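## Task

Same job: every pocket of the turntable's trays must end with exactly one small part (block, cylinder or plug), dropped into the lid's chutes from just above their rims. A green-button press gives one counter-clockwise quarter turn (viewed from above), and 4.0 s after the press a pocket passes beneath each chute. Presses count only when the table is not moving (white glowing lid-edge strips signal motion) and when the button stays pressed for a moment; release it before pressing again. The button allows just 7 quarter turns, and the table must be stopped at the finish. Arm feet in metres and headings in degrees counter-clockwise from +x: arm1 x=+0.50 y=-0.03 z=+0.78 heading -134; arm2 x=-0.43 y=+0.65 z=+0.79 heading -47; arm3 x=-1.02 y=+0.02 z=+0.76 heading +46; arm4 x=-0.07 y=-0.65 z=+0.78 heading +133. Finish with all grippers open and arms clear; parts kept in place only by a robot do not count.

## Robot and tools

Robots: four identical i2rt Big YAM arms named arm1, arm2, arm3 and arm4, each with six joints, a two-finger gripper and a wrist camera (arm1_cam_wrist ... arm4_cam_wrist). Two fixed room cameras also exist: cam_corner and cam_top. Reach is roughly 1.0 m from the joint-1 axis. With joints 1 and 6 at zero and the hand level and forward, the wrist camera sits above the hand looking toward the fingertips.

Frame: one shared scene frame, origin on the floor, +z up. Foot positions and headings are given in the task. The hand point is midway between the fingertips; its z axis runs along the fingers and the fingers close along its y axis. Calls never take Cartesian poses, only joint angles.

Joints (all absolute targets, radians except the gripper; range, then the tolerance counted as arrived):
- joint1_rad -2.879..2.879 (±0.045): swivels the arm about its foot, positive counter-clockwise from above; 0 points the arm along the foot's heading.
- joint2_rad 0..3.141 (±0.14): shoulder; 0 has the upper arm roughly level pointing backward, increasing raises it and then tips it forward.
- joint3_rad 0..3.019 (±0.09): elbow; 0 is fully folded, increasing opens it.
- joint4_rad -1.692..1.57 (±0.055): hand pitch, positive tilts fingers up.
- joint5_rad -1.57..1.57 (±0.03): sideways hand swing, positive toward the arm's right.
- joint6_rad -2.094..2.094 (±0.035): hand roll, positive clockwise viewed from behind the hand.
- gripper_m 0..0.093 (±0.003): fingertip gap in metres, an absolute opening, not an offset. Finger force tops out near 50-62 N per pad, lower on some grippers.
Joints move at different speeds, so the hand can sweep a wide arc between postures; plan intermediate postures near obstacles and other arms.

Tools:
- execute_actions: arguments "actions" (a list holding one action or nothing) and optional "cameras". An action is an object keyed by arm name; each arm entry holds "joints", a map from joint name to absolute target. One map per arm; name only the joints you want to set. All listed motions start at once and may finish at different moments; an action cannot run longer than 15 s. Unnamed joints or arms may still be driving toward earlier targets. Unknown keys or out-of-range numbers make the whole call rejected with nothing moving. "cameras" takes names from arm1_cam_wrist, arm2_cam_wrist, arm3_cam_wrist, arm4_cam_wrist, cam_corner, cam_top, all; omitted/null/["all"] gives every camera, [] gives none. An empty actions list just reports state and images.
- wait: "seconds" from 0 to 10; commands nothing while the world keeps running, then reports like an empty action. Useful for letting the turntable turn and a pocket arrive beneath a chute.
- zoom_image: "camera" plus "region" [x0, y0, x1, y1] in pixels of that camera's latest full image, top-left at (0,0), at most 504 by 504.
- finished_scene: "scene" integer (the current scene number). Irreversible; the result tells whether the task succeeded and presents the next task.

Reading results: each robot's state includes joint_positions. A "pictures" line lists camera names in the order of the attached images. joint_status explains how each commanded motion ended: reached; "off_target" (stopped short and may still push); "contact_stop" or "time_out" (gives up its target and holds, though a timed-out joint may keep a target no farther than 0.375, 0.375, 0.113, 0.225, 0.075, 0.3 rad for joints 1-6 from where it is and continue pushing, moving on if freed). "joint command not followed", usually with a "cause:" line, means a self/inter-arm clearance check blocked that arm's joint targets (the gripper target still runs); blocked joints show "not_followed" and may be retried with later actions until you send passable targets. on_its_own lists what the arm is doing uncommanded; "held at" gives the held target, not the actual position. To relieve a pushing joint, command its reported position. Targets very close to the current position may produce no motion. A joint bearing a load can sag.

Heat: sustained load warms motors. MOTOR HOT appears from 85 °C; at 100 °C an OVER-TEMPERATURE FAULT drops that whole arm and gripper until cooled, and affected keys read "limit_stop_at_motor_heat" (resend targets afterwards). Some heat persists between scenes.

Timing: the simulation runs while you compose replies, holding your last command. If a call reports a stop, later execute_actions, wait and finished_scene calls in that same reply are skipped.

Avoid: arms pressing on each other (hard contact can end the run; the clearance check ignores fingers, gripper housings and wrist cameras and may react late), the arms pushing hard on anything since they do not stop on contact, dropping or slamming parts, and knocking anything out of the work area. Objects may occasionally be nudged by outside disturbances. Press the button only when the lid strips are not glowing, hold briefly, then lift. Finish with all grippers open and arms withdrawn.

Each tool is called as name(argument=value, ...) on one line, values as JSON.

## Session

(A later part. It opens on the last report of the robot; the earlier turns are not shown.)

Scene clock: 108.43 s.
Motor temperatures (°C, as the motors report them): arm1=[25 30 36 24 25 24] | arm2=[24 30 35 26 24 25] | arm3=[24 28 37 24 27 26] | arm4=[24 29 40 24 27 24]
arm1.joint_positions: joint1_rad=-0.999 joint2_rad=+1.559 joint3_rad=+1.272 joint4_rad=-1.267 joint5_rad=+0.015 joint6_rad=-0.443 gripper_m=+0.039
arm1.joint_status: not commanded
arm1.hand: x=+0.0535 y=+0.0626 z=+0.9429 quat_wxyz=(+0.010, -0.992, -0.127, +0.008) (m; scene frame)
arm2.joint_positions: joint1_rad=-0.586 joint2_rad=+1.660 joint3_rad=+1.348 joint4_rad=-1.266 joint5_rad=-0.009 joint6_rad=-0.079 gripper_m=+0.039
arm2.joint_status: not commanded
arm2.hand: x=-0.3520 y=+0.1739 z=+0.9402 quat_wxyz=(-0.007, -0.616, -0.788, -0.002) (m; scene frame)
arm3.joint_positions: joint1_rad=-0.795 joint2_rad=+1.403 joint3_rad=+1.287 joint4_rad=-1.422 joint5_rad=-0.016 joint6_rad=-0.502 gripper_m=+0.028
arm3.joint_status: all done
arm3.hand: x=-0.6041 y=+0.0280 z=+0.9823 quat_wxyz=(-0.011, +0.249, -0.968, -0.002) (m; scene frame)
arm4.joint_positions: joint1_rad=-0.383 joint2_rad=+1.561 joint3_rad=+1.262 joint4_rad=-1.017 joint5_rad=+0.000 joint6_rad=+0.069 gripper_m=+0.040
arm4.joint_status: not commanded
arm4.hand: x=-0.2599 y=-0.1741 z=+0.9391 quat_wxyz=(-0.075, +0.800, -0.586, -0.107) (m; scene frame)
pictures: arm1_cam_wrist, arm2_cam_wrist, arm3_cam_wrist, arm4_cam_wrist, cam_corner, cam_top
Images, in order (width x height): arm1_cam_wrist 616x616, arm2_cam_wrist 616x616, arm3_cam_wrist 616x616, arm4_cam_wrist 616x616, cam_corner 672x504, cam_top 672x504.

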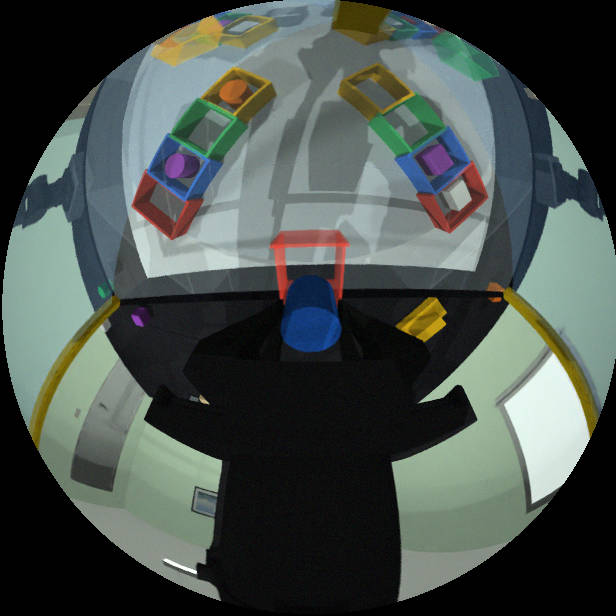

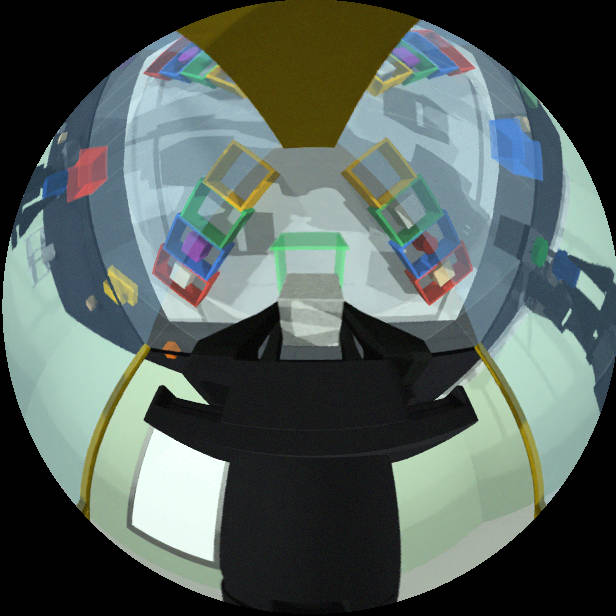

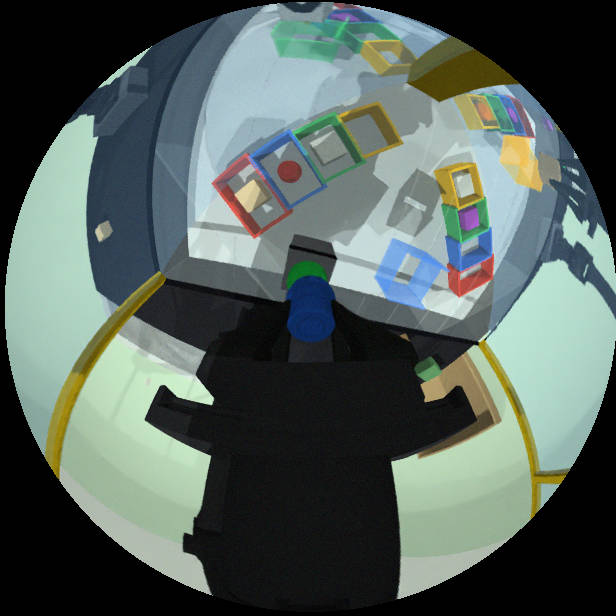

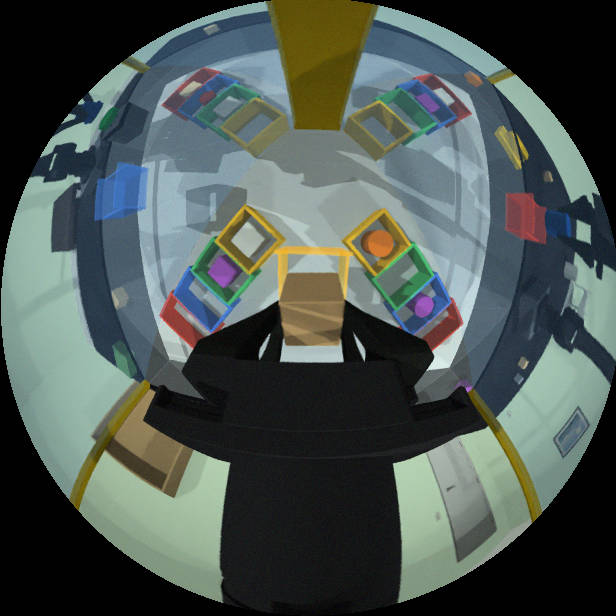

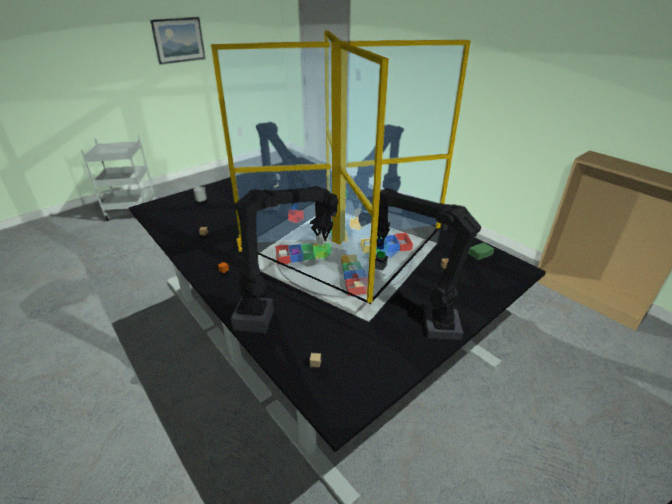

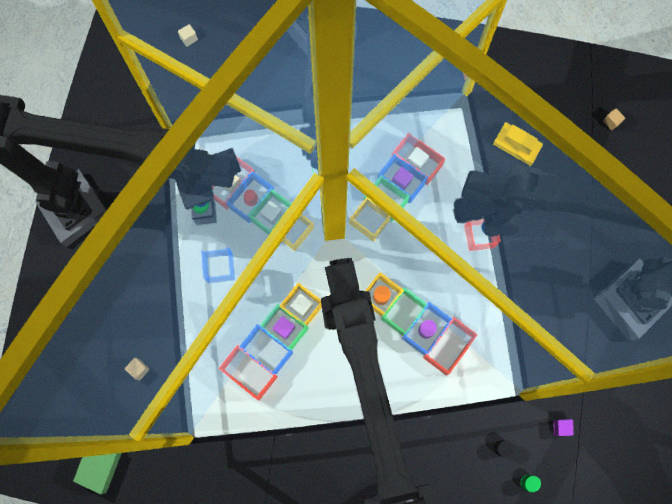

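execute_actions(actions=[{"arm3":{"joints":{"joint2_rad":1.44,"joint3_rad":1.17,"joint4_rad":-1.30}},"arm2":{"joints":{"joint4_rad":-1.30}}}], cameras=["arm3_cam_wrist"])

execute_actions(actions=[{"arm3":{"joints":{"joint2_rad":1.40,"joint3_rad":1.32,"joint4_rad":-1.43}}}], cameras=[])

wait(seconds=2.2)

execute_actions(actions=[{"arm1":{"joints":{"gripper_m":0.07}},"arm2":{"joints":{"gripper_m":0.07}}}], cameras=[])

execute_actions(actions=[{"arm1":{"joints":{"joint2_rad":0.81,"joint3_rad":0.87,"joint4_rad":-1.62}},"arm2":{"joints":{"joint2_rad":0.81,"joint3_rad":0.87,"joint4_rad":-1.62}}}], cameras=["cam_top"])

execute_actions(actions=[{"arm1":{"joints":{"joint1_rad":0.308,"joint6_rad":-2.0}},"arm2":{"joints":{"joint1_rad":-2.197,"joint6_rad":-0.45}}}], cameras=[])

execute_actions(actions=[{"arm1":{"joints":{"joint2_rad":1.5,"joint3_rad":0.86,"joint4_rad":-0.72}},"arm2":{"joints":{"joint2_rad":1.52,"joint3_rad":0.86,"joint4_rad":-0.70}}}], cameras=["cam_top","arm1_cam_wrist","arm2_cam_wrist"])

Scene clock: 129.73 s.
Motor temperatures (°C, as the motors report them): arm1=[25 30 36 24 25 24] | arm2=[24 30 35 26 24 25] | arm3=[24 27 35 24 27 26] | arm4=[24 29 41 24 27 24]
arm1.joint_positions: joint1_rad=-0.999 joint2_rad=+1.559 joint3_rad=+1.272 joint4_rad=-1.267 joint5_rad=+0.015 joint6_rad=-0.443 gripper_m=+0.039
arm1.joint_status: not commanded
arm1.hand: x=+0.0535 y=+0.0626 z=+0.9429 quat_wxyz=(+0.010, -0.992, -0.127, +0.008) (m; scene frame)
arm2.joint_positions: joint1_rad=-0.586 joint2_rad=+1.660 joint3_rad=+1.348 joint4_rad=-1.286 joint5_rad=-0.009 joint6_rad=-0.079 gripper_m=+0.039
arm2.joint_status: all done
arm2.hand: x=-0.3528 y=+0.1787 z=+0.9403 quat_wxyz=(+0.000, -0.616, -0.788, -0.009) (m; scene frame)
arm3.joint_positions: joint1_rad=-0.795 joint2_rad=+1.408 joint3_rad=+1.200 joint4_rad=-1.325 joint5_rad=-0.015 joint6_rad=-0.502 gripper_m=+0.028
arm3.joint_status: all done
arm3.hand: x=-0.6071 y=+0.0276 z=+0.9476 quat_wxyz=(-0.013, +0.249, -0.968, -0.001) (m; scene frame)
arm4.joint_positions: joint1_rad=-0.383 joint2_rad=+1.561 joint3_rad=+1.262 joint4_rad=-1.017 joint5_rad=+0.000 joint6_rad=+0.069 gripper_m=+0.040
arm4.joint_status: not commanded
arm4.hand: x=-0.2599 y=-0.1741 z=+0.9391 quat_wxyz=(-0.075, +0.800, -0.586, -0.107) (m; scene frame)
pictures: arm3_cam_wrist
Images, in order (width x height): arm3_cam_wrist 616x616.

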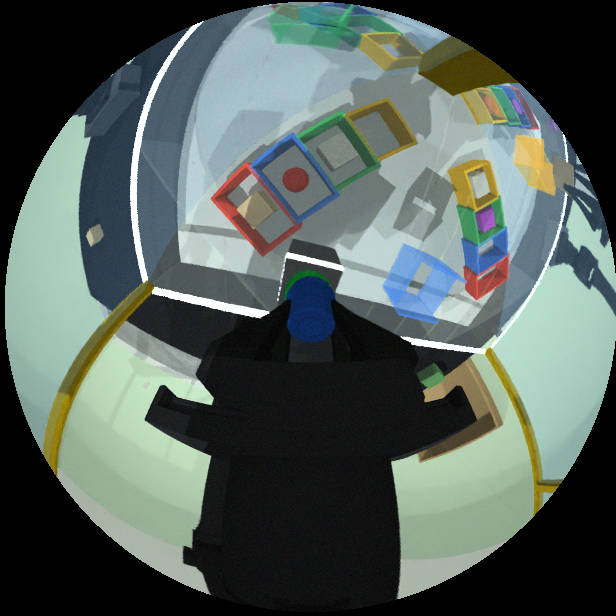

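Scene clock: 130.63 s.
Motor temperatures (°C, as the motors report them): arm1=[25 30 36 24 25 24] | arm2=[24 30 35 26 24 25] | arm3=[24 27 35 24 27 26] | arm4=[24 29 41 24 27 24]
arm1.joint_positions: joint1_rad=-0.999 joint2_rad=+1.559 joint3_rad=+1.272 joint4_rad=-1.267 joint5_rad=+0.015 joint6_rad=-0.443 gripper_m=+0.039
arm1.joint_status: not commanded
arm1.hand: x=+0.0535 y=+0.0626 z=+0.9429 quat_wxyz=(+0.010, -0.992, -0.127, +0.008) (m; scene frame)
arm2.joint_positions: joint1_rad=-0.586 joint2_rad=+1.660 joint3_rad=+1.348 joint4_rad=-1.286 joint5_rad=-0.009 joint6_rad=-0.079 gripper_m=+0.039
arm2.joint_status: not commanded
arm2.hand: x=-0.3528 y=+0.1787 z=+0.9403 quat_wxyz=(+0.000, -0.616, -0.788, -0.009) (m; scene frame)
arm3.joint_positions: joint1_rad=-0.795 joint2_rad=+1.406 joint3_rad=+1.268 joint4_rad=-1.421 joint5_rad=-0.015 joint6_rad=-0.502 gripper_m=+0.028
arm3.joint_status: all done
arm3.hand: x=-0.6093 y=+0.0278 z=+0.9740 quat_wxyz=(-0.001, +0.249, -0.968, -0.004) (m; scene frame)
arm4.joint_positions: joint1_rad=-0.383 joint2_rad=+1.561 joint3_rad=+1.262 joint4_rad=-1.017 joint5_rad=+0.000 joint6_rad=+0.069 gripper_m=+0.040
arm4.joint_status: not commanded
arm4.hand: x=-0.2599 y=-0.1741 z=+0.9391 quat_wxyz=(-0.075, +0.800, -0.586, -0.107) (m; scene frame)
pictures: none
No camera images: the call's "cameras" was empty. Leave "cameras" out to get every camera's image.

Scene clock: 132.83 s.
Motor temperatures (°C, as the motors report them): arm1=[25 30 36 24 25 24] | arm2=[24 30 36 26 24 25] | arm3=[24 27 36 24 27 26] | arm4=[24 29 41 24 27 24]
arm1.joint_positions: joint1_rad=-0.999 joint2_rad=+1.559 joint3_rad=+1.272 joint4_rad=-1.267 joint5_rad=+0.015 joint6_rad=-0.443 gripper_m=+0.039
arm1.joint_status: not commanded
arm1.hand: x=+0.0535 y=+0.0626 z=+0.9429 quat_wxyz=(+0.010, -0.992, -0.127, +0.008) (m; scene frame)
arm2.joint_positions: joint1_rad=-0.586 joint2_rad=+1.660 joint3_rad=+1.348 joint4_rad=-1.286 joint5_rad=-0.009 joint6_rad=-0.079 gripper_m=+0.039
arm2.joint_status: not commanded
arm2.hand: x=-0.3528 y=+0.1787 z=+0.9403 quat_wxyz=(+0.000, -0.616, -0.788, -0.009) (m; scene frame)
arm3.joint_positions: joint1_rad=-0.795 joint2_rad=+1.406 joint3_rad=+1.268 joint4_rad=-1.421 joint5_rad=-0.015 joint6_rad=-0.502 gripper_m=+0.028
arm3.joint_status: all done
arm3.hand: x=-0.6093 y=+0.0278 z=+0.9740 quat_wxyz=(-0.001, +0.249, -0.968, -0.004) (m; scene frame)
arm4.joint_positions: joint1_rad=-0.383 joint2_rad=+1.561 joint3_rad=+1.262 joint4_rad=-1.017 joint5_rad=+0.000 joint6_rad=+0.069 gripper_m=+0.040
arm4.joint_status: not commanded
arm4.hand: x=-0.2599 y=-0.1741 z=+0.9391 quat_wxyz=(-0.075, +0.800, -0.586, -0.107) (m; scene frame)
wait: 2.20 s; at rest by 0.27 s
pictures: arm1_cam_wrist, arm2_cam_wrist, arm3_cam_wrist, arm4_cam_wrist, cam_corner, cam_top
Images, in order (width x height): arm1_cam_wrist 616x616, arm2_cam_wrist 616x616, arm3_cam_wrist 616x616, arm4_cam_wrist 616x616, cam_corner 672x504, cam_top 672x504.

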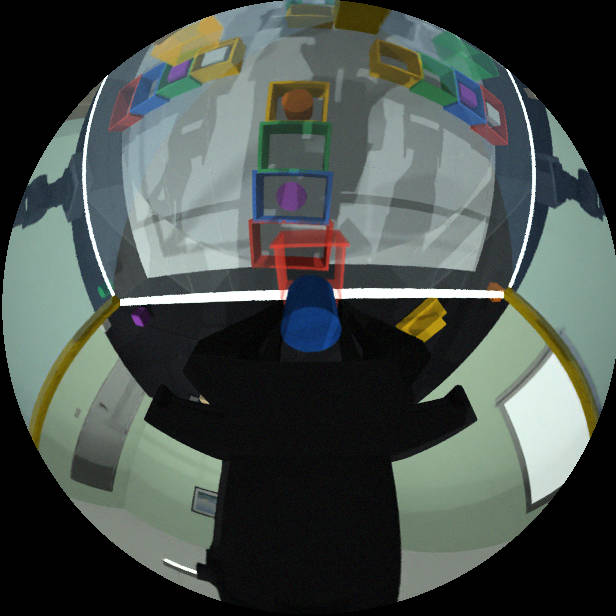

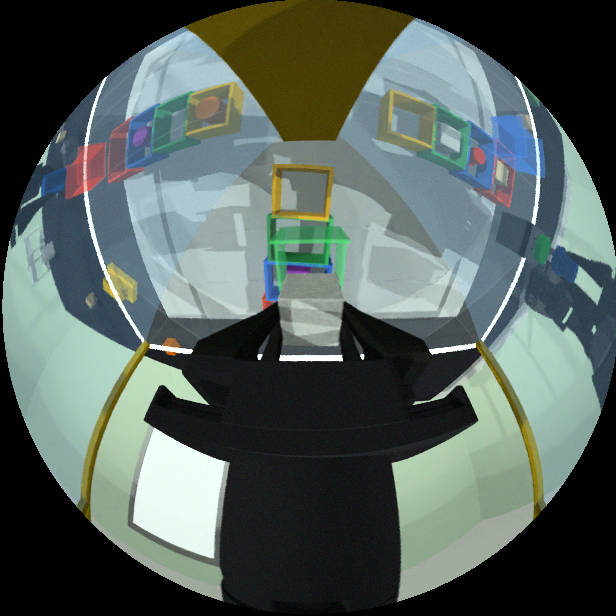

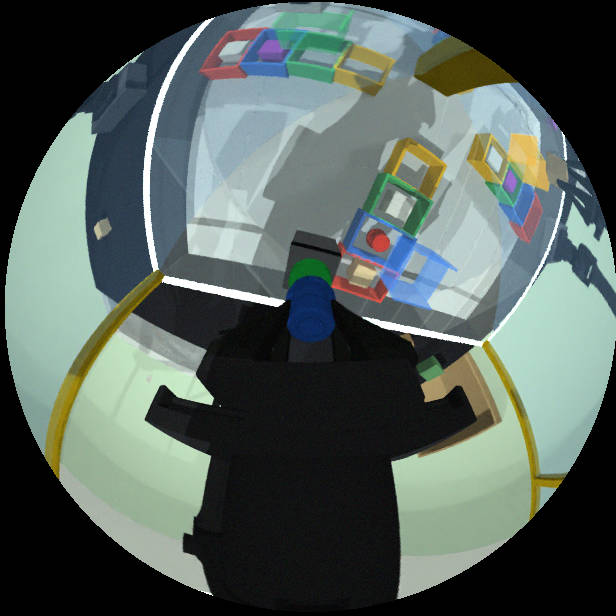

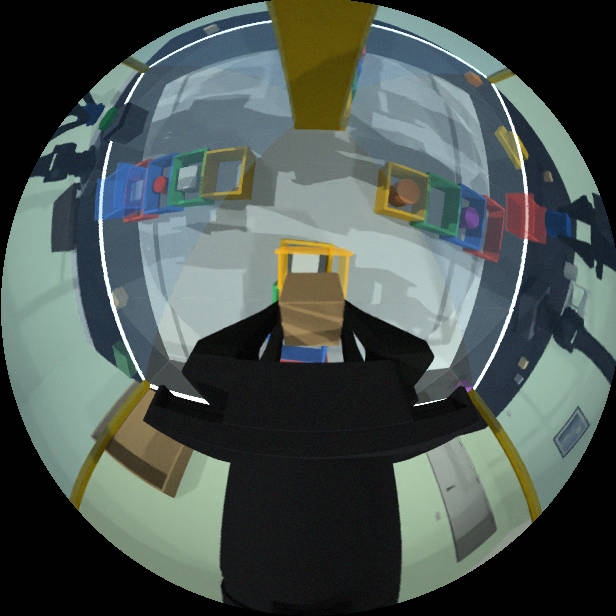

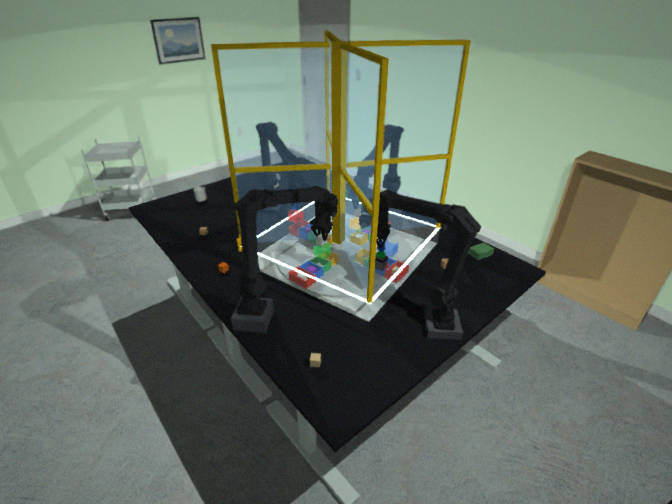

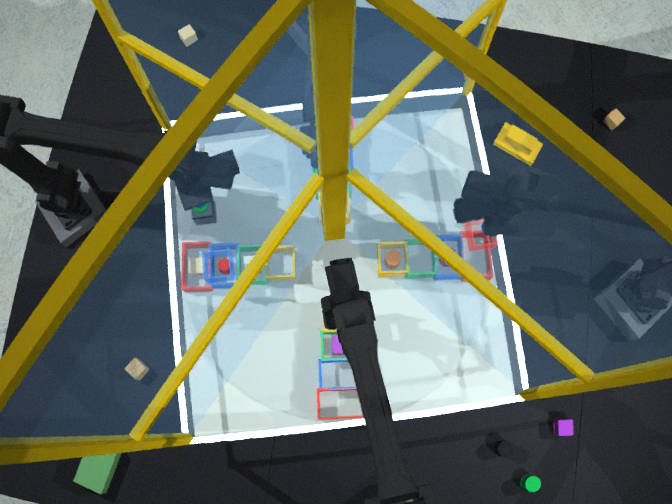

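Scene clock: 133.43 s.
Motor temperatures (°C, as the motors report them): arm1=[25 30 36 24 25 24] | arm2=[24 30 36 26 24 25] | arm3=[24 27 36 24 27 26] | arm4=[24 29 41 24 27 24]
arm1.joint_positions: joint1_rad=-0.999 joint2_rad=+1.559 joint3_rad=+1.272 joint4_rad=-1.267 joint5_rad=+0.015 joint6_rad=-0.443 gripper_m=+0.070
arm1.joint_status: all done
arm1.hand: x=+0.0535 y=+0.0626 z=+0.9429 quat_wxyz=(+0.010, -0.992, -0.127, +0.008) (m; scene frame)
arm2.joint_positions: joint1_rad=-0.586 joint2_rad=+1.660 joint3_rad=+1.348 joint4_rad=-1.286 joint5_rad=-0.009 joint6_rad=-0.079 gripper_m=+0.070
arm2.joint_status: all done
arm2.hand: x=-0.3528 y=+0.1787 z=+0.9404 quat_wxyz=(+0.000, -0.616, -0.788, -0.009) (m; scene frame)
arm3.joint_positions: joint1_rad=-0.795 joint2_rad=+1.406 joint3_rad=+1.268 joint4_rad=-1.421 joint5_rad=-0.015 joint6_rad=-0.502 gripper_m=+0.028
arm3.joint_status: not commanded
arm3.hand: x=-0.6093 y=+0.0278 z=+0.9740 quat_wxyz=(-0.001, +0.249, -0.968, -0.004) (m; scene frame)
arm4.joint_positions: joint1_rad=-0.383 joint2_rad=+1.561 joint3_rad=+1.262 joint4_rad=-1.017 joint5_rad=+0.000 joint6_rad=+0.069 gripper_m=+0.040
arm4.joint_status: not commanded
arm4.hand: x=-0.2599 y=-0.1741 z=+0.9391 quat_wxyz=(-0.075, +0.800, -0.586, -0.107) (m; scene frame)
pictures: none
No camera images: the call's "cameras" was empty. Leave "cameras" out to get every camera's image.

Scene clock: 134.87 s.
Motor temperatures (°C, as the motors report them): arm1=[25 30 36 24 25 24] | arm2=[24 30 35 26 24 25] | arm3=[24 27 36 24 27 26] | arm4=[24 29 41 24 27 24]
arm1.joint_positions: joint1_rad=-0.999 joint2_rad=+0.802 joint3_rad=+0.871 joint4_rad=-1.614 joint5_rad=+0.015 joint6_rad=-0.443 gripper_m=+0.070
arm1.joint_status: all done
arm1.hand: x=+0.3104 y=+0.0136 z=+1.0162 quat_wxyz=(+0.011, -0.992, -0.127, +0.012) (m; scene frame)
arm2.joint_positions: joint1_rad=-0.586 joint2_rad=+0.805 joint3_rad=+0.880 joint4_rad=-1.610 joint5_rad=-0.009 joint6_rad=-0.079 gripper_m=+0.070
arm2.joint_status: all done
arm2.hand: x=-0.3997 y=+0.4584 z=+1.0308 quat_wxyz=(-0.023, -0.616, -0.788, +0.012) (m; scene frame)
arm3.joint_positions: joint1_rad=-0.795 joint2_rad=+1.406 joint3_rad=+1.268 joint4_rad=-1.421 joint5_rad=-0.015 joint6_rad=-0.502 gripper_m=+0.028
arm3.joint_status: not commanded
arm3.hand: x=-0.6093 y=+0.0278 z=+0.9740 quat_wxyz=(-0.001, +0.249, -0.968, -0.004) (m; scene frame)
arm4.joint_positions: joint1_rad=-0.383 joint2_rad=+1.561 joint3_rad=+1.262 joint4_rad=-1.017 joint5_rad=+0.000 joint6_rad=+0.069 gripper_m=+0.040
arm4.joint_status: not commanded
arm4.hand: x=-0.2599 y=-0.1741 z=+0.9391 quat_wxyz=(-0.075, +0.800, -0.586, -0.107) (m; scene frame)
pictures: cam_top
Images, in order (width x height): cam_top 672x504.

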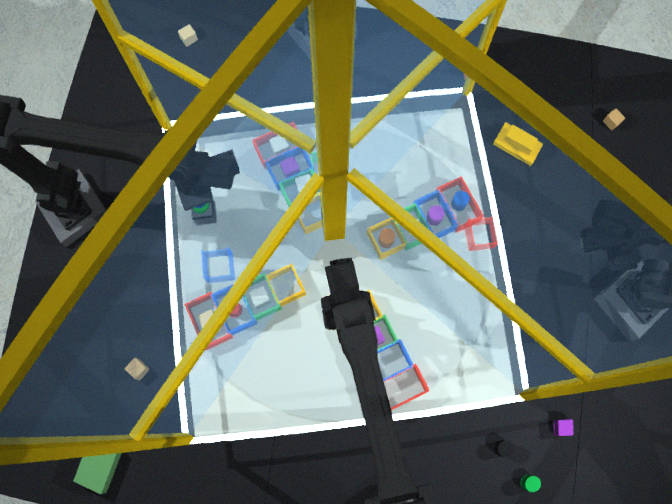

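Scene clock: 137.03 s.
Motor temperatures (°C, as the motors report them): arm1=[25 30 36 24 25 24] | arm2=[24 30 35 26 24 25] | arm3=[24 27 36 24 27 26] | arm4=[24 29 41 24 27 24]
arm1.joint_positions: joint1_rad=+0.297 joint2_rad=+0.805 joint3_rad=+0.871 joint4_rad=-1.614 joint5_rad=+0.015 joint6_rad=-1.982 gripper_m=+0.070
arm1.joint_status: all done
arm1.hand: x=+0.4112 y=-0.1991 z=+1.0154 quat_wxyz=(+0.014, -0.026, -1.000, +0.008) (m; scene frame)
arm2.joint_positions: joint1_rad=-2.186 joint2_rad=+0.805 joint3_rad=+0.880 joint4_rad=-1.610 joint5_rad=-0.009 joint6_rad=-0.437 gripper_m=+0.070
arm2.joint_status: all done
arm2.hand: x=-0.6289 y=+0.6257 z=+1.0267 quat_wxyz=(-0.010, -0.959, -0.282, +0.016) (m; scene frame)
arm3.joint_positions: joint1_rad=-0.795 joint2_rad=+1.406 joint3_rad=+1.268 joint4_rad=-1.421 joint5_rad=-0.015 joint6_rad=-0.502 gripper_m=+0.028
arm3.joint_status: not commanded
arm3.hand: x=-0.6093 y=+0.0278 z=+0.9740 quat_wxyz=(-0.001, +0.249, -0.968, -0.004) (m; scene frame)
arm4.joint_positions: joint1_rad=-0.383 joint2_rad=+1.561 joint3_rad=+1.262 joint4_rad=-1.017 joint5_rad=+0.000 joint6_rad=+0.069 gripper_m=+0.040
arm4.joint_status: not commanded
arm4.hand: x=-0.2599 y=-0.1741 z=+0.9391 quat_wxyz=(-0.075, +0.800, -0.586, -0.107) (m; scene frame)
pictures: none
No camera images: the call's "cameras" was empty. Leave "cameras" out to get every camera's image.

Scene clock: 138.53 s.
Motor temperatures (°C, as the motors report them): arm1=[25 30 35 24 25 24] | arm2=[24 30 35 26 24 25] | arm3=[24 27 36 24 27 26] | arm4=[24 29 41 24 27 24]
arm1.joint_positions: joint1_rad=+0.297 joint2_rad=+1.503 joint3_rad=+0.856 joint4_rad=-0.732 joint5_rad=+0.015 joint6_rad=-1.983 gripper_m=+0.070
arm1.joint_status: all done
arm1.hand: x=+0.3116 y=-0.3964 z=+0.8270 quat_wxyz=(+0.049, -0.026, -0.995, +0.084) (m; scene frame)
arm2.joint_positions: joint1_rad=-2.186 joint2_rad=+1.516 joint3_rad=+0.864 joint4_rad=-0.717 joint5_rad=-0.009 joint6_rad=-0.438 gripper_m=+0.070
arm2.joint_status: all done
arm2.hand: x=-0.8493 y=+0.5928 z=+0.8317 quat_wxyz=(+0.003, -0.955, -0.281, +0.098) (m; scene frame)
arm3.joint_positions: joint1_rad=-0.795 joint2_rad=+1.406 joint3_rad=+1.268 joint4_rad=-1.421 joint5_rad=-0.015 joint6_rad=-0.502 gripper_m=+0.028
arm3.joint_status: not commanded
arm3.hand: x=-0.6093 y=+0.0278 z=+0.9740 quat_wxyz=(-0.001, +0.249, -0.968, -0.004) (m; scene frame)
arm4.joint_positions: joint1_rad=-0.383 joint2_rad=+1.561 joint3_rad=+1.262 joint4_rad=-1.017 joint5_rad=+0.000 joint6_rad=+0.069 gripper_m=+0.040
arm4.joint_status: not commanded
arm4.hand: x=-0.2599 y=-0.1741 z=+0.9391 quat_wxyz=(-0.075, +0.800, -0.586, -0.107) (m; scene frame)
pictures: arm1_cam_wrist, arm2_cam_wrist, cam_top
Images, in order (width x height): arm1_cam_wrist 616x616, arm2_cam_wrist 616x616, cam_top 672x504.

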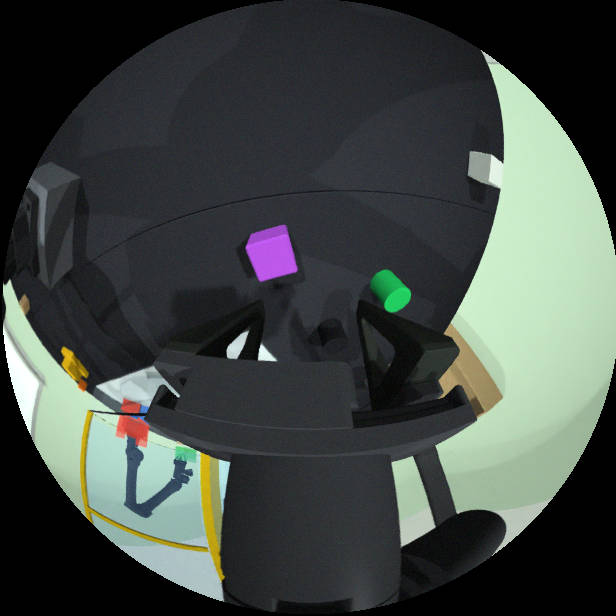

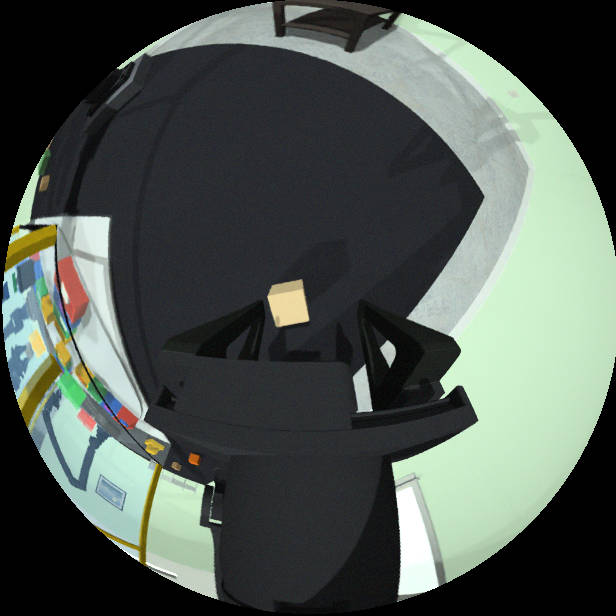

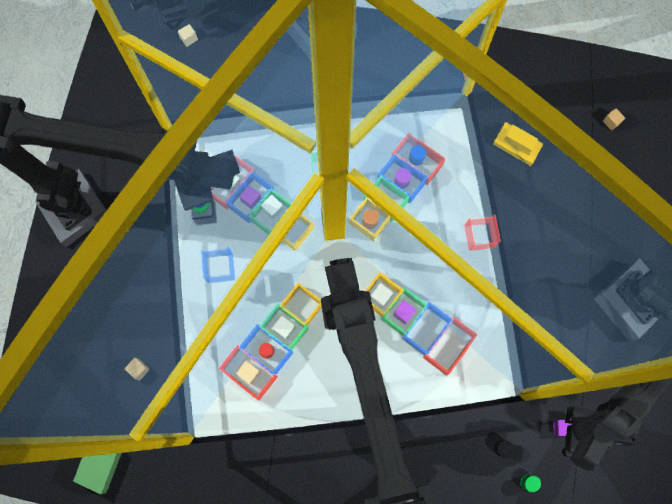

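Both in. Go to a vertical low hover.

execute_actions(actions=[{"arm1":{"joints":{"joint2_rad":1.59,"joint4_rad":-0.83,"gripper_m":0.085}},"arm2":{"joints":{"joint2_rad":1.61,"joint4_rad":-0.83,"gripper_m":0.085}}}], cameras=["arm1_cam_wrist","arm2_cam_wrist"])

Scene clock: 142.90 s.
Motor temperatures (°C, as the motors report them): arm1=[25 30 35 24 25 24] | arm2=[24 30 34 26 24 25] | arm3=[24 27 37 24 27 26] | arm4=[24 29 41 24 27 24]
arm1.joint_positions: joint1_rad=+0.297 joint2_rad=+1.593 joint3_rad=+0.856 joint4_rad=-0.821 joint5_rad=+0.015 joint6_rad=-1.983 gripper_m=+0.085
arm1.joint_status: all done
arm1.hand: x=+0.3255 y=-0.3684 z=+0.7909 quat_wxyz=(+0.012, -0.026, -1.000, +0.003) (m; scene frame)
arm2.joint_positions: joint1_rad=-2.186 joint2_rad=+1.607 joint3_rad=+0.864 joint4_rad=-0.816 joint5_rad=-0.009 joint6_rad=-0.438 gripper_m=+0.085
arm2.joint_status: all done
arm2.hand: x=-0.8152 y=+0.5969 z=+0.7947 quat_wxyz=(-0.011, -0.959, -0.282, +0.005) (m; scene frame)
arm3.joint_positions: joint1_rad=-0.795 joint2_rad=+1.406 joint3_rad=+1.268 joint4_rad=-1.421 joint5_rad=-0.015 joint6_rad=-0.502 gripper_m=+0.028
arm3.joint_status: not commanded
arm3.hand: x=-0.6093 y=+0.0278 z=+0.9740 quat_wxyz=(-0.001, +0.249, -0.968, -0.004) (m; scene frame)
arm4.joint_positions: joint1_rad=-0.383 joint2_rad=+1.561 joint3_rad=+1.262 joint4_rad=-1.017 joint5_rad=+0.000 joint6_rad=+0.069 gripper_m=+0.040
arm4.joint_status: not commanded
arm4.hand: x=-0.2599 y=-0.1741 z=+0.9391 quat_wxyz=(-0.075, +0.800, -0.586, -0.107) (m; scene frame)
pictures: arm1_cam_wrist, arm2_cam_wrist
Images, in order (width x height): arm1_cam_wrist 616x616, arm2_cam_wrist 616x616.

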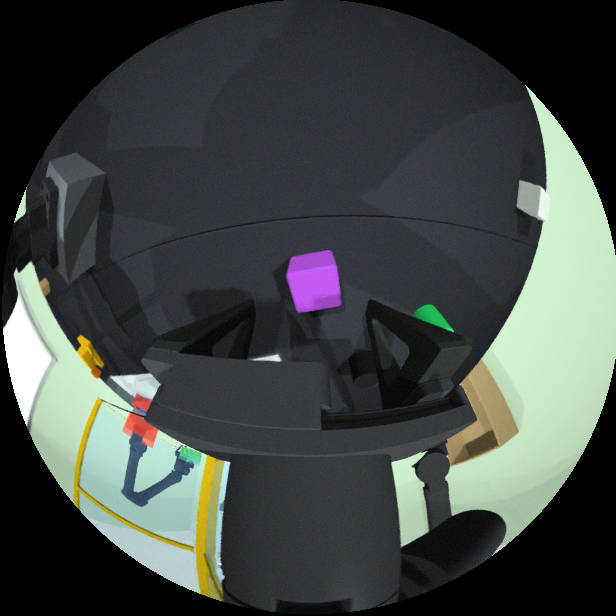

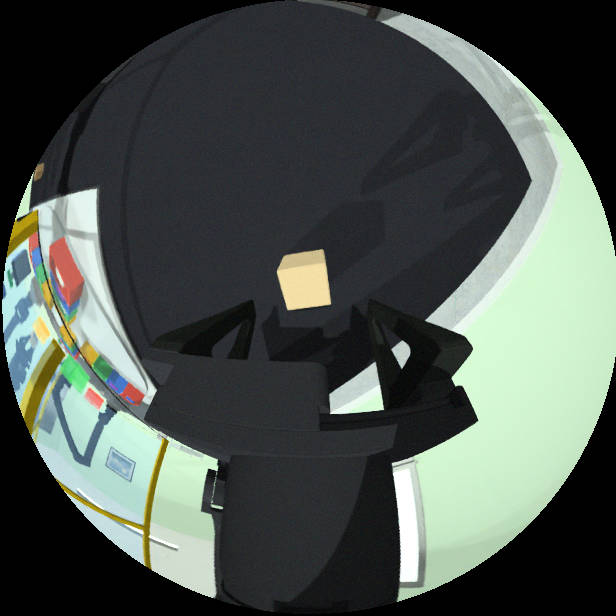

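execute_actions(actions=[{"arm1":{"joints":{"joint2_rad":1.685,"joint4_rad":-0.745,"joint6_rad":-2.09}},"arm2":{"joints":{"joint2_rad":1.715,"joint4_rad":-0.725,"joint6_rad":-0.58}}}], cameras=["arm1_cam_wrist","arm2_cam_wrist"])

Scene clock: 148.03 s.
Motor temperatures (°C, as the motors report them): arm1=[25 30 34 24 25 24] | arm2=[24 30 34 26 24 25] | arm3=[24 27 37 24 27 26] | arm4=[24 29 41 24 27 24]
arm1.joint_positions: joint1_rad=+0.297 joint2_rad=+1.687 joint3_rad=+0.856 joint4_rad=-0.755 joint5_rad=+0.015 joint6_rad=-2.072 gripper_m=+0.085
arm1.joint_status: all done
arm1.hand: x=+0.3241 y=-0.3709 z=+0.7565 quat_wxyz=(+0.005, +0.019, -1.000, -0.010) (m; scene frame)
arm2.joint_positions: joint1_rad=-2.186 joint2_rad=+1.712 joint3_rad=+0.864 joint4_rad=-0.740 joint5_rad=-0.009 joint6_rad=-0.567 gripper_m=+0.085
arm2.joint_status: all done
arm2.hand: x=-0.8183 y=+0.5958 z=+0.7561 quat_wxyz=(-0.014, -0.939, -0.344, -0.008) (m; scene frame)
arm3.joint_positions: joint1_rad=-0.795 joint2_rad=+1.406 joint3_rad=+1.268 joint4_rad=-1.421 joint5_rad=-0.015 joint6_rad=-0.502 gripper_m=+0.028
arm3.joint_status: not commanded
arm3.hand: x=-0.6093 y=+0.0278 z=+0.9740 quat_wxyz=(-0.001, +0.249, -0.968, -0.004) (m; scene frame)
arm4.joint_positions: joint1_rad=-0.383 joint2_rad=+1.561 joint3_rad=+1.262 joint4_rad=-1.017 joint5_rad=+0.000 joint6_rad=+0.069 gripper_m=+0.040
arm4.joint_status: not commanded
arm4.hand: x=-0.2599 y=-0.1741 z=+0.9391 quat_wxyz=(-0.075, +0.800, -0.586, -0.107) (m; scene frame)
pictures: arm1_cam_wrist, arm2_cam_wrist
Images, in order (width x height): arm1_cam_wrist 616x616, arm2_cam_wrist 616x616.

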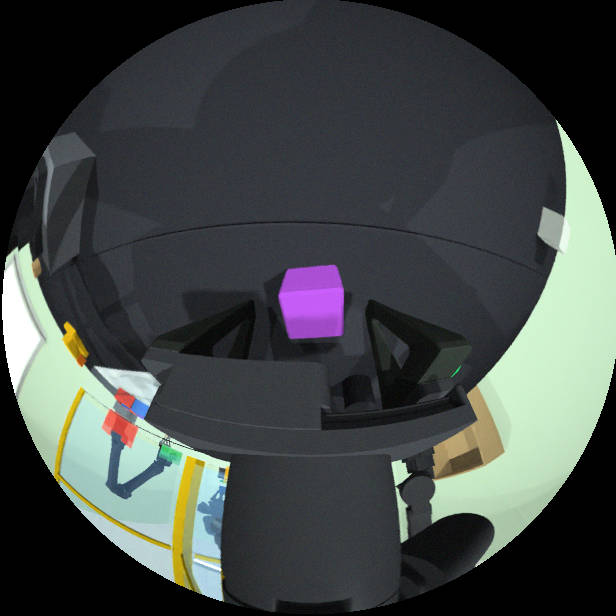

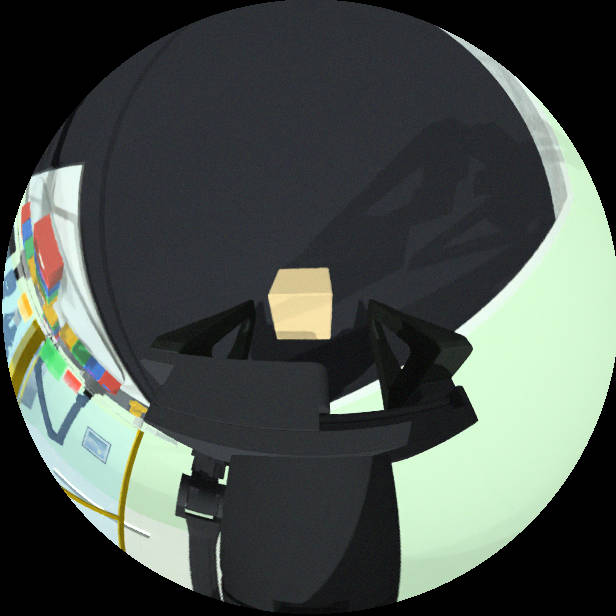

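execute_actions(actions=[{"arm1":{"joints":{"gripper_m":0.02}},"arm2":{"joints":{"gripper_m":0.02}}}], cameras=[])

execute_actions(actions=[{"arm1":{"joints":{"joint2_rad":0.81,"joint3_rad":0.87,"joint4_rad":-1.62}},"arm2":{"joints":{"joint2_rad":0.81,"joint3_rad":0.87,"joint4_rad":-1.62}}}], cameras=[])

execute_actions(actions=[{"arm1":{"joints":{"joint1_rad":-1.01,"joint6_rad":-0.425}},"arm2":{"joints":{"joint1_rad":-0.576,"joint6_rad":-0.07}}}], cameras=[])

execute_actions(actions=[{"arm1":{"joints":{"joint2_rad":1.41,"joint3_rad":1.305,"joint4_rad":-1.28}},"arm2":{"joints":{"joint2_rad":1.51,"joint3_rad":1.39,"joint4_rad":-1.285}}}], cameras=[])

execute_actions(actions=[{"arm1":{"joints":{"joint2_rad":1.55}},"arm2":{"joints":{"joint2_rad":1.65}}}], cameras=["arm1_cam_wrist","arm2_cam_wrist"])

Scene clock: 159.97 s.
Motor temperatures (°C, as the motors report them): arm1=[25 30 33 24 25 24] | arm2=[24 30 33 26 24 25] | arm3=[24 27 38 24 27 26] | arm4=[24 29 42 24 27 24]
arm1.joint_positions: joint1_rad=+0.297 joint2_rad=+1.687 joint3_rad=+0.856 joint4_rad=-0.755 joint5_rad=+0.015 joint6_rad=-2.073 gripper_m=+0.040
arm1.joint_status: gripper_m off_target (ended at +0.040, target +0.020)
arm1.hand: x=+0.3240 y=-0.3710 z=+0.7565 quat_wxyz=(+0.005, +0.019, -1.000, -0.010) (m; scene frame)
arm2.joint_positions: joint1_rad=-2.186 joint2_rad=+1.712 joint3_rad=+0.864 joint4_rad=-0.739 joint5_rad=-0.009 joint6_rad=-0.568 gripper_m=+0.039
arm2.joint_status: gripper_m off_target (ended at +0.039, target +0.020)
arm2.hand: x=-0.8183 y=+0.5958 z=+0.7561 quat_wxyz=(-0.014, -0.939, -0.344, -0.008) (m; scene frame)
arm3.joint_positions: joint1_rad=-0.795 joint2_rad=+1.406 joint3_rad=+1.268 joint4_rad=-1.421 joint5_rad=-0.015 joint6_rad=-0.502 gripper_m=+0.028
arm3.joint_status: not commanded
arm3.hand: x=-0.6093 y=+0.0278 z=+0.9740 quat_wxyz=(-0.001, +0.249, -0.968, -0.004) (m; scene frame)
arm4.joint_positions: joint1_rad=-0.383 joint2_rad=+1.561 joint3_rad=+1.262 joint4_rad=-1.017 joint5_rad=+0.000 joint6_rad=+0.069 gripper_m=+0.040
arm4.joint_status: not commanded
arm4.hand: x=-0.2599 y=-0.1741 z=+0.9391 quat_wxyz=(-0.075, +0.800, -0.586, -0.107) (m; scene frame)
pictures: none
No camera images: the call's "cameras" was empty. Leave "cameras" out to get every camera's image.

Scene clock: 161.43 s.
Motor temperatures (°C, as the motors report them): arm1=[25 30 34 24 25 24] | arm2=[24 30 33 26 24 25] | arm3=[24 27 38 24 27 26] | arm4=[24 29 42 24 27 24]
arm1.joint_positions: joint1_rad=+0.297 joint2_rad=+0.805 joint3_rad=+0.856 joint4_rad=-1.611 joint5_rad=+0.015 joint6_rad=-2.073 gripper_m=+0.040
arm1.joint_status: all done
arm1.hand: x=+0.4122 y=-0.1970 z=+1.0095 quat_wxyz=(+0.011, +0.019, -1.000, +0.002) (m; scene frame)
arm2.joint_positions: joint1_rad=-2.186 joint2_rad=+0.806 joint3_rad=+0.864 joint4_rad=-1.606 joint5_rad=-0.009 joint6_rad=-0.568 gripper_m=+0.039
arm2.joint_status: all done
arm2.hand: x=-0.6267 y=+0.6259 z=+1.0205 quat_wxyz=(-0.010, -0.939, -0.344, +0.011) (m; scene frame)
arm3.joint_positions: joint1_rad=-0.795 joint2_rad=+1.406 joint3_rad=+1.268 joint4_rad=-1.421 joint5_rad=-0.015 joint6_rad=-0.502 gripper_m=+0.028
arm3.joint_status: not commanded
arm3.hand: x=-0.6093 y=+0.0278 z=+0.9740 quat_wxyz=(-0.001, +0.249, -0.968, -0.004) (m; scene frame)
arm4.joint_positions: joint1_rad=-0.383 joint2_rad=+1.561 joint3_rad=+1.262 joint4_rad=-1.017 joint5_rad=+0.000 joint6_rad=+0.069 gripper_m=+0.040
arm4.joint_status: not commanded
arm4.hand: x=-0.2599 y=-0.1741 z=+0.9391 quat_wxyz=(-0.075, +0.800, -0.586, -0.107) (m; scene frame)
pictures: none
No camera images: the call's "cameras" was empty. Leave "cameras" out to get every camera's image.

Scene clock: 163.63 s.
Motor temperatures (°C, as the motors report them): arm1=[25 30 34 24 25 24] | arm2=[24 30 33 26 24 25] | arm3=[24 27 38 24 27 26] | arm4=[24 29 42 24 27 24]
arm1.joint_positions: joint1_rad=-0.999 joint2_rad=+0.806 joint3_rad=+0.856 joint4_rad=-1.611 joint5_rad=+0.015 joint6_rad=-0.443 gripper_m=+0.040
arm1.joint_status: all done
arm1.hand: x=+0.3125 y=+0.0132 z=+1.0098 quat_wxyz=(+0.009, -0.992, -0.126, +0.005) (m; scene frame)
arm2.joint_positions: joint1_rad=-0.587 joint2_rad=+0.806 joint3_rad=+0.864 joint4_rad=-1.606 joint5_rad=-0.009 joint6_rad=-0.083 gripper_m=+0.039
arm2.joint_status: all done
arm2.hand: x=-0.4001 y=+0.4605 z=+1.0245 quat_wxyz=(-0.019, -0.614, -0.789, +0.008) (m; scene frame)
arm3.joint_positions: joint1_rad=-0.795 joint2_rad=+1.406 joint3_rad=+1.268 joint4_rad=-1.421 joint5_rad=-0.015 joint6_rad=-0.502 gripper_m=+0.028
arm3.joint_status: not commanded
arm3.hand: x=-0.6093 y=+0.0278 z=+0.9740 quat_wxyz=(-0.001, +0.249, -0.968, -0.004) (m; scene frame)
arm4.joint_positions: joint1_rad=-0.383 joint2_rad=+1.561 joint3_rad=+1.262 joint4_rad=-1.017 joint5_rad=+0.000 joint6_rad=+0.069 gripper_m=+0.040
arm4.joint_status: not commanded
arm4.hand: x=-0.2599 y=-0.1741 z=+0.9391 quat_wxyz=(-0.075, +0.800, -0.586, -0.107) (m; scene frame)
pictures: none
No camera images: the call's "cameras" was empty. Leave "cameras" out to get every camera's image.

Scene clock: 165.17 s.
Motor temperatures (°C, as the motors report them): arm1=[25 30 34 24 25 24] | arm2=[24 30 33 26 24 25] | arm3=[24 28 38 24 27 26] | arm4=[24 29 42 24 27 24]
arm1.joint_positions: joint1_rad=-0.999 joint2_rad=+1.422 joint3_rad=+1.264 joint4_rad=-1.286 joint5_rad=+0.015 joint6_rad=-0.442 gripper_m=+0.040
arm1.joint_status: all done
arm1.hand: x=+0.0683 y=+0.0600 z=+0.9978 quat_wxyz=(+0.027, -0.990, -0.125, +0.060) (m; scene frame)
arm2.joint_positions: joint1_rad=-0.587 joint2_rad=+1.520 joint3_rad=+1.340 joint4_rad=-1.294 joint5_rad=-0.009 joint6_rad=-0.083 gripper_m=+0.039
arm2.joint_status: all done
arm2.hand: x=-0.3551 y=+0.1894 z=+1.0010 quat_wxyz=(-0.046, -0.613, -0.788, +0.033) (m; scene frame)
arm3.joint_positions: joint1_rad=-0.795 joint2_rad=+1.406 joint3_rad=+1.268 joint4_rad=-1.421 joint5_rad=-0.015 joint6_rad=-0.502 gripper_m=+0.028
arm3.joint_status: not commanded
arm3.hand: x=-0.6093 y=+0.0278 z=+0.9740 quat_wxyz=(-0.001, +0.249, -0.968, -0.004) (m; scene frame)
arm4.joint_positions: joint1_rad=-0.383 joint2_rad=+1.561 joint3_rad=+1.262 joint4_rad=-1.017 joint5_rad=+0.000 joint6_rad=+0.069 gripper_m=+0.040
arm4.joint_status: not commanded
arm4.hand: x=-0.2599 y=-0.1741 z=+0.9391 quat_wxyz=(-0.075, +0.800, -0.586, -0.107) (m; scene frame)
pictures: none
No camera images: the call's "cameras" was empty. Leave "cameras" out to get every camera's image.

Scene clock: 166.23 s.
Motor temperatures (°C, as the motors report them): arm1=[25 30 34 24 25 24] | arm2=[24 30 33 26 24 25] | arm3=[24 28 38 24 27 26] | arm4=[24 29 42 24 27 24]
arm1.joint_positions: joint1_rad=-0.999 joint2_rad=+1.563 joint3_rad=+1.269 joint4_rad=-1.286 joint5_rad=+0.015 joint6_rad=-0.442 gripper_m=+0.040
arm1.joint_status: all done
arm1.hand: x=+0.0590 y=+0.0617 z=+0.9401 quat_wxyz=(+0.006, -0.992, -0.126, -0.004) (m; scene frame)
arm2.joint_positions: joint1_rad=-0.587 joint2_rad=+1.656 joint3_rad=+1.351 joint4_rad=-1.294 joint5_rad=-0.009 joint6_rad=-0.083 gripper_m=+0.039
arm2.joint_status: all done
arm2.hand: x=-0.3532 y=+0.1797 z=+0.9433 quat_wxyz=(+0.000, -0.615, -0.789, -0.009) (m; scene frame)
arm3.joint_positions: joint1_rad=-0.795 joint2_rad=+1.406 joint3_rad=+1.268 joint4_rad=-1.421 joint5_rad=-0.015 joint6_rad=-0.502 gripper_m=+0.028
arm3.joint_status: not commanded
arm3.hand: x=-0.6093 y=+0.0278 z=+0.9740 quat_wxyz=(-0.001, +0.249, -0.968, -0.004) (m; scene frame)
arm4.joint_positions: joint1_rad=-0.383 joint2_rad=+1.561 joint3_rad=+1.262 joint4_rad=-1.017 joint5_rad=+0.000 joint6_rad=+0.069 gripper_m=+0.040
arm4.joint_status: not commanded
arm4.hand: x=-0.2599 y=-0.1741 z=+0.9391 quat_wxyz=(-0.075, +0.800, -0.586, -0.107) (m; scene frame)
pictures: arm1_cam_wrist, arm2_cam_wrist
Images, in order (width x height): arm1_cam_wrist 616x616, arm2_cam_wrist 616x616.

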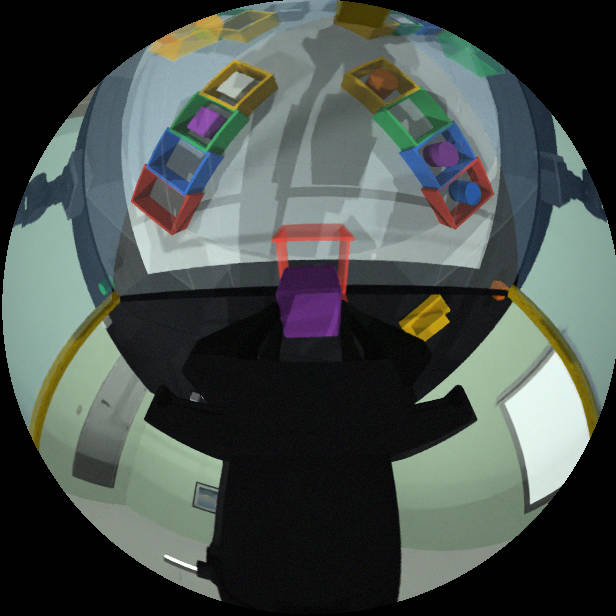

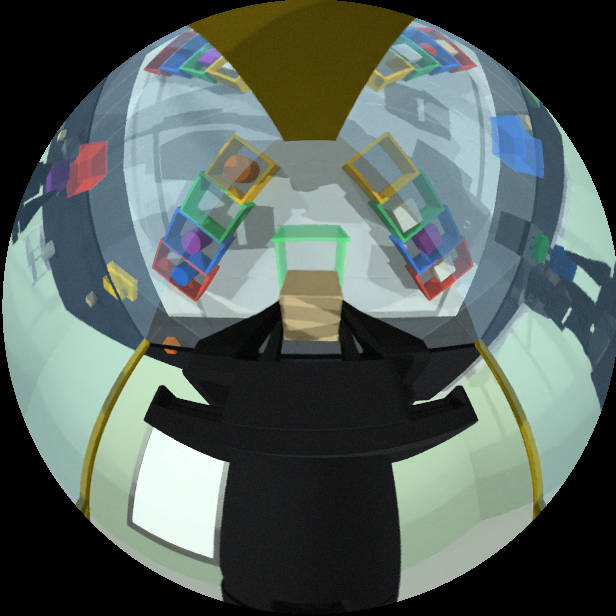

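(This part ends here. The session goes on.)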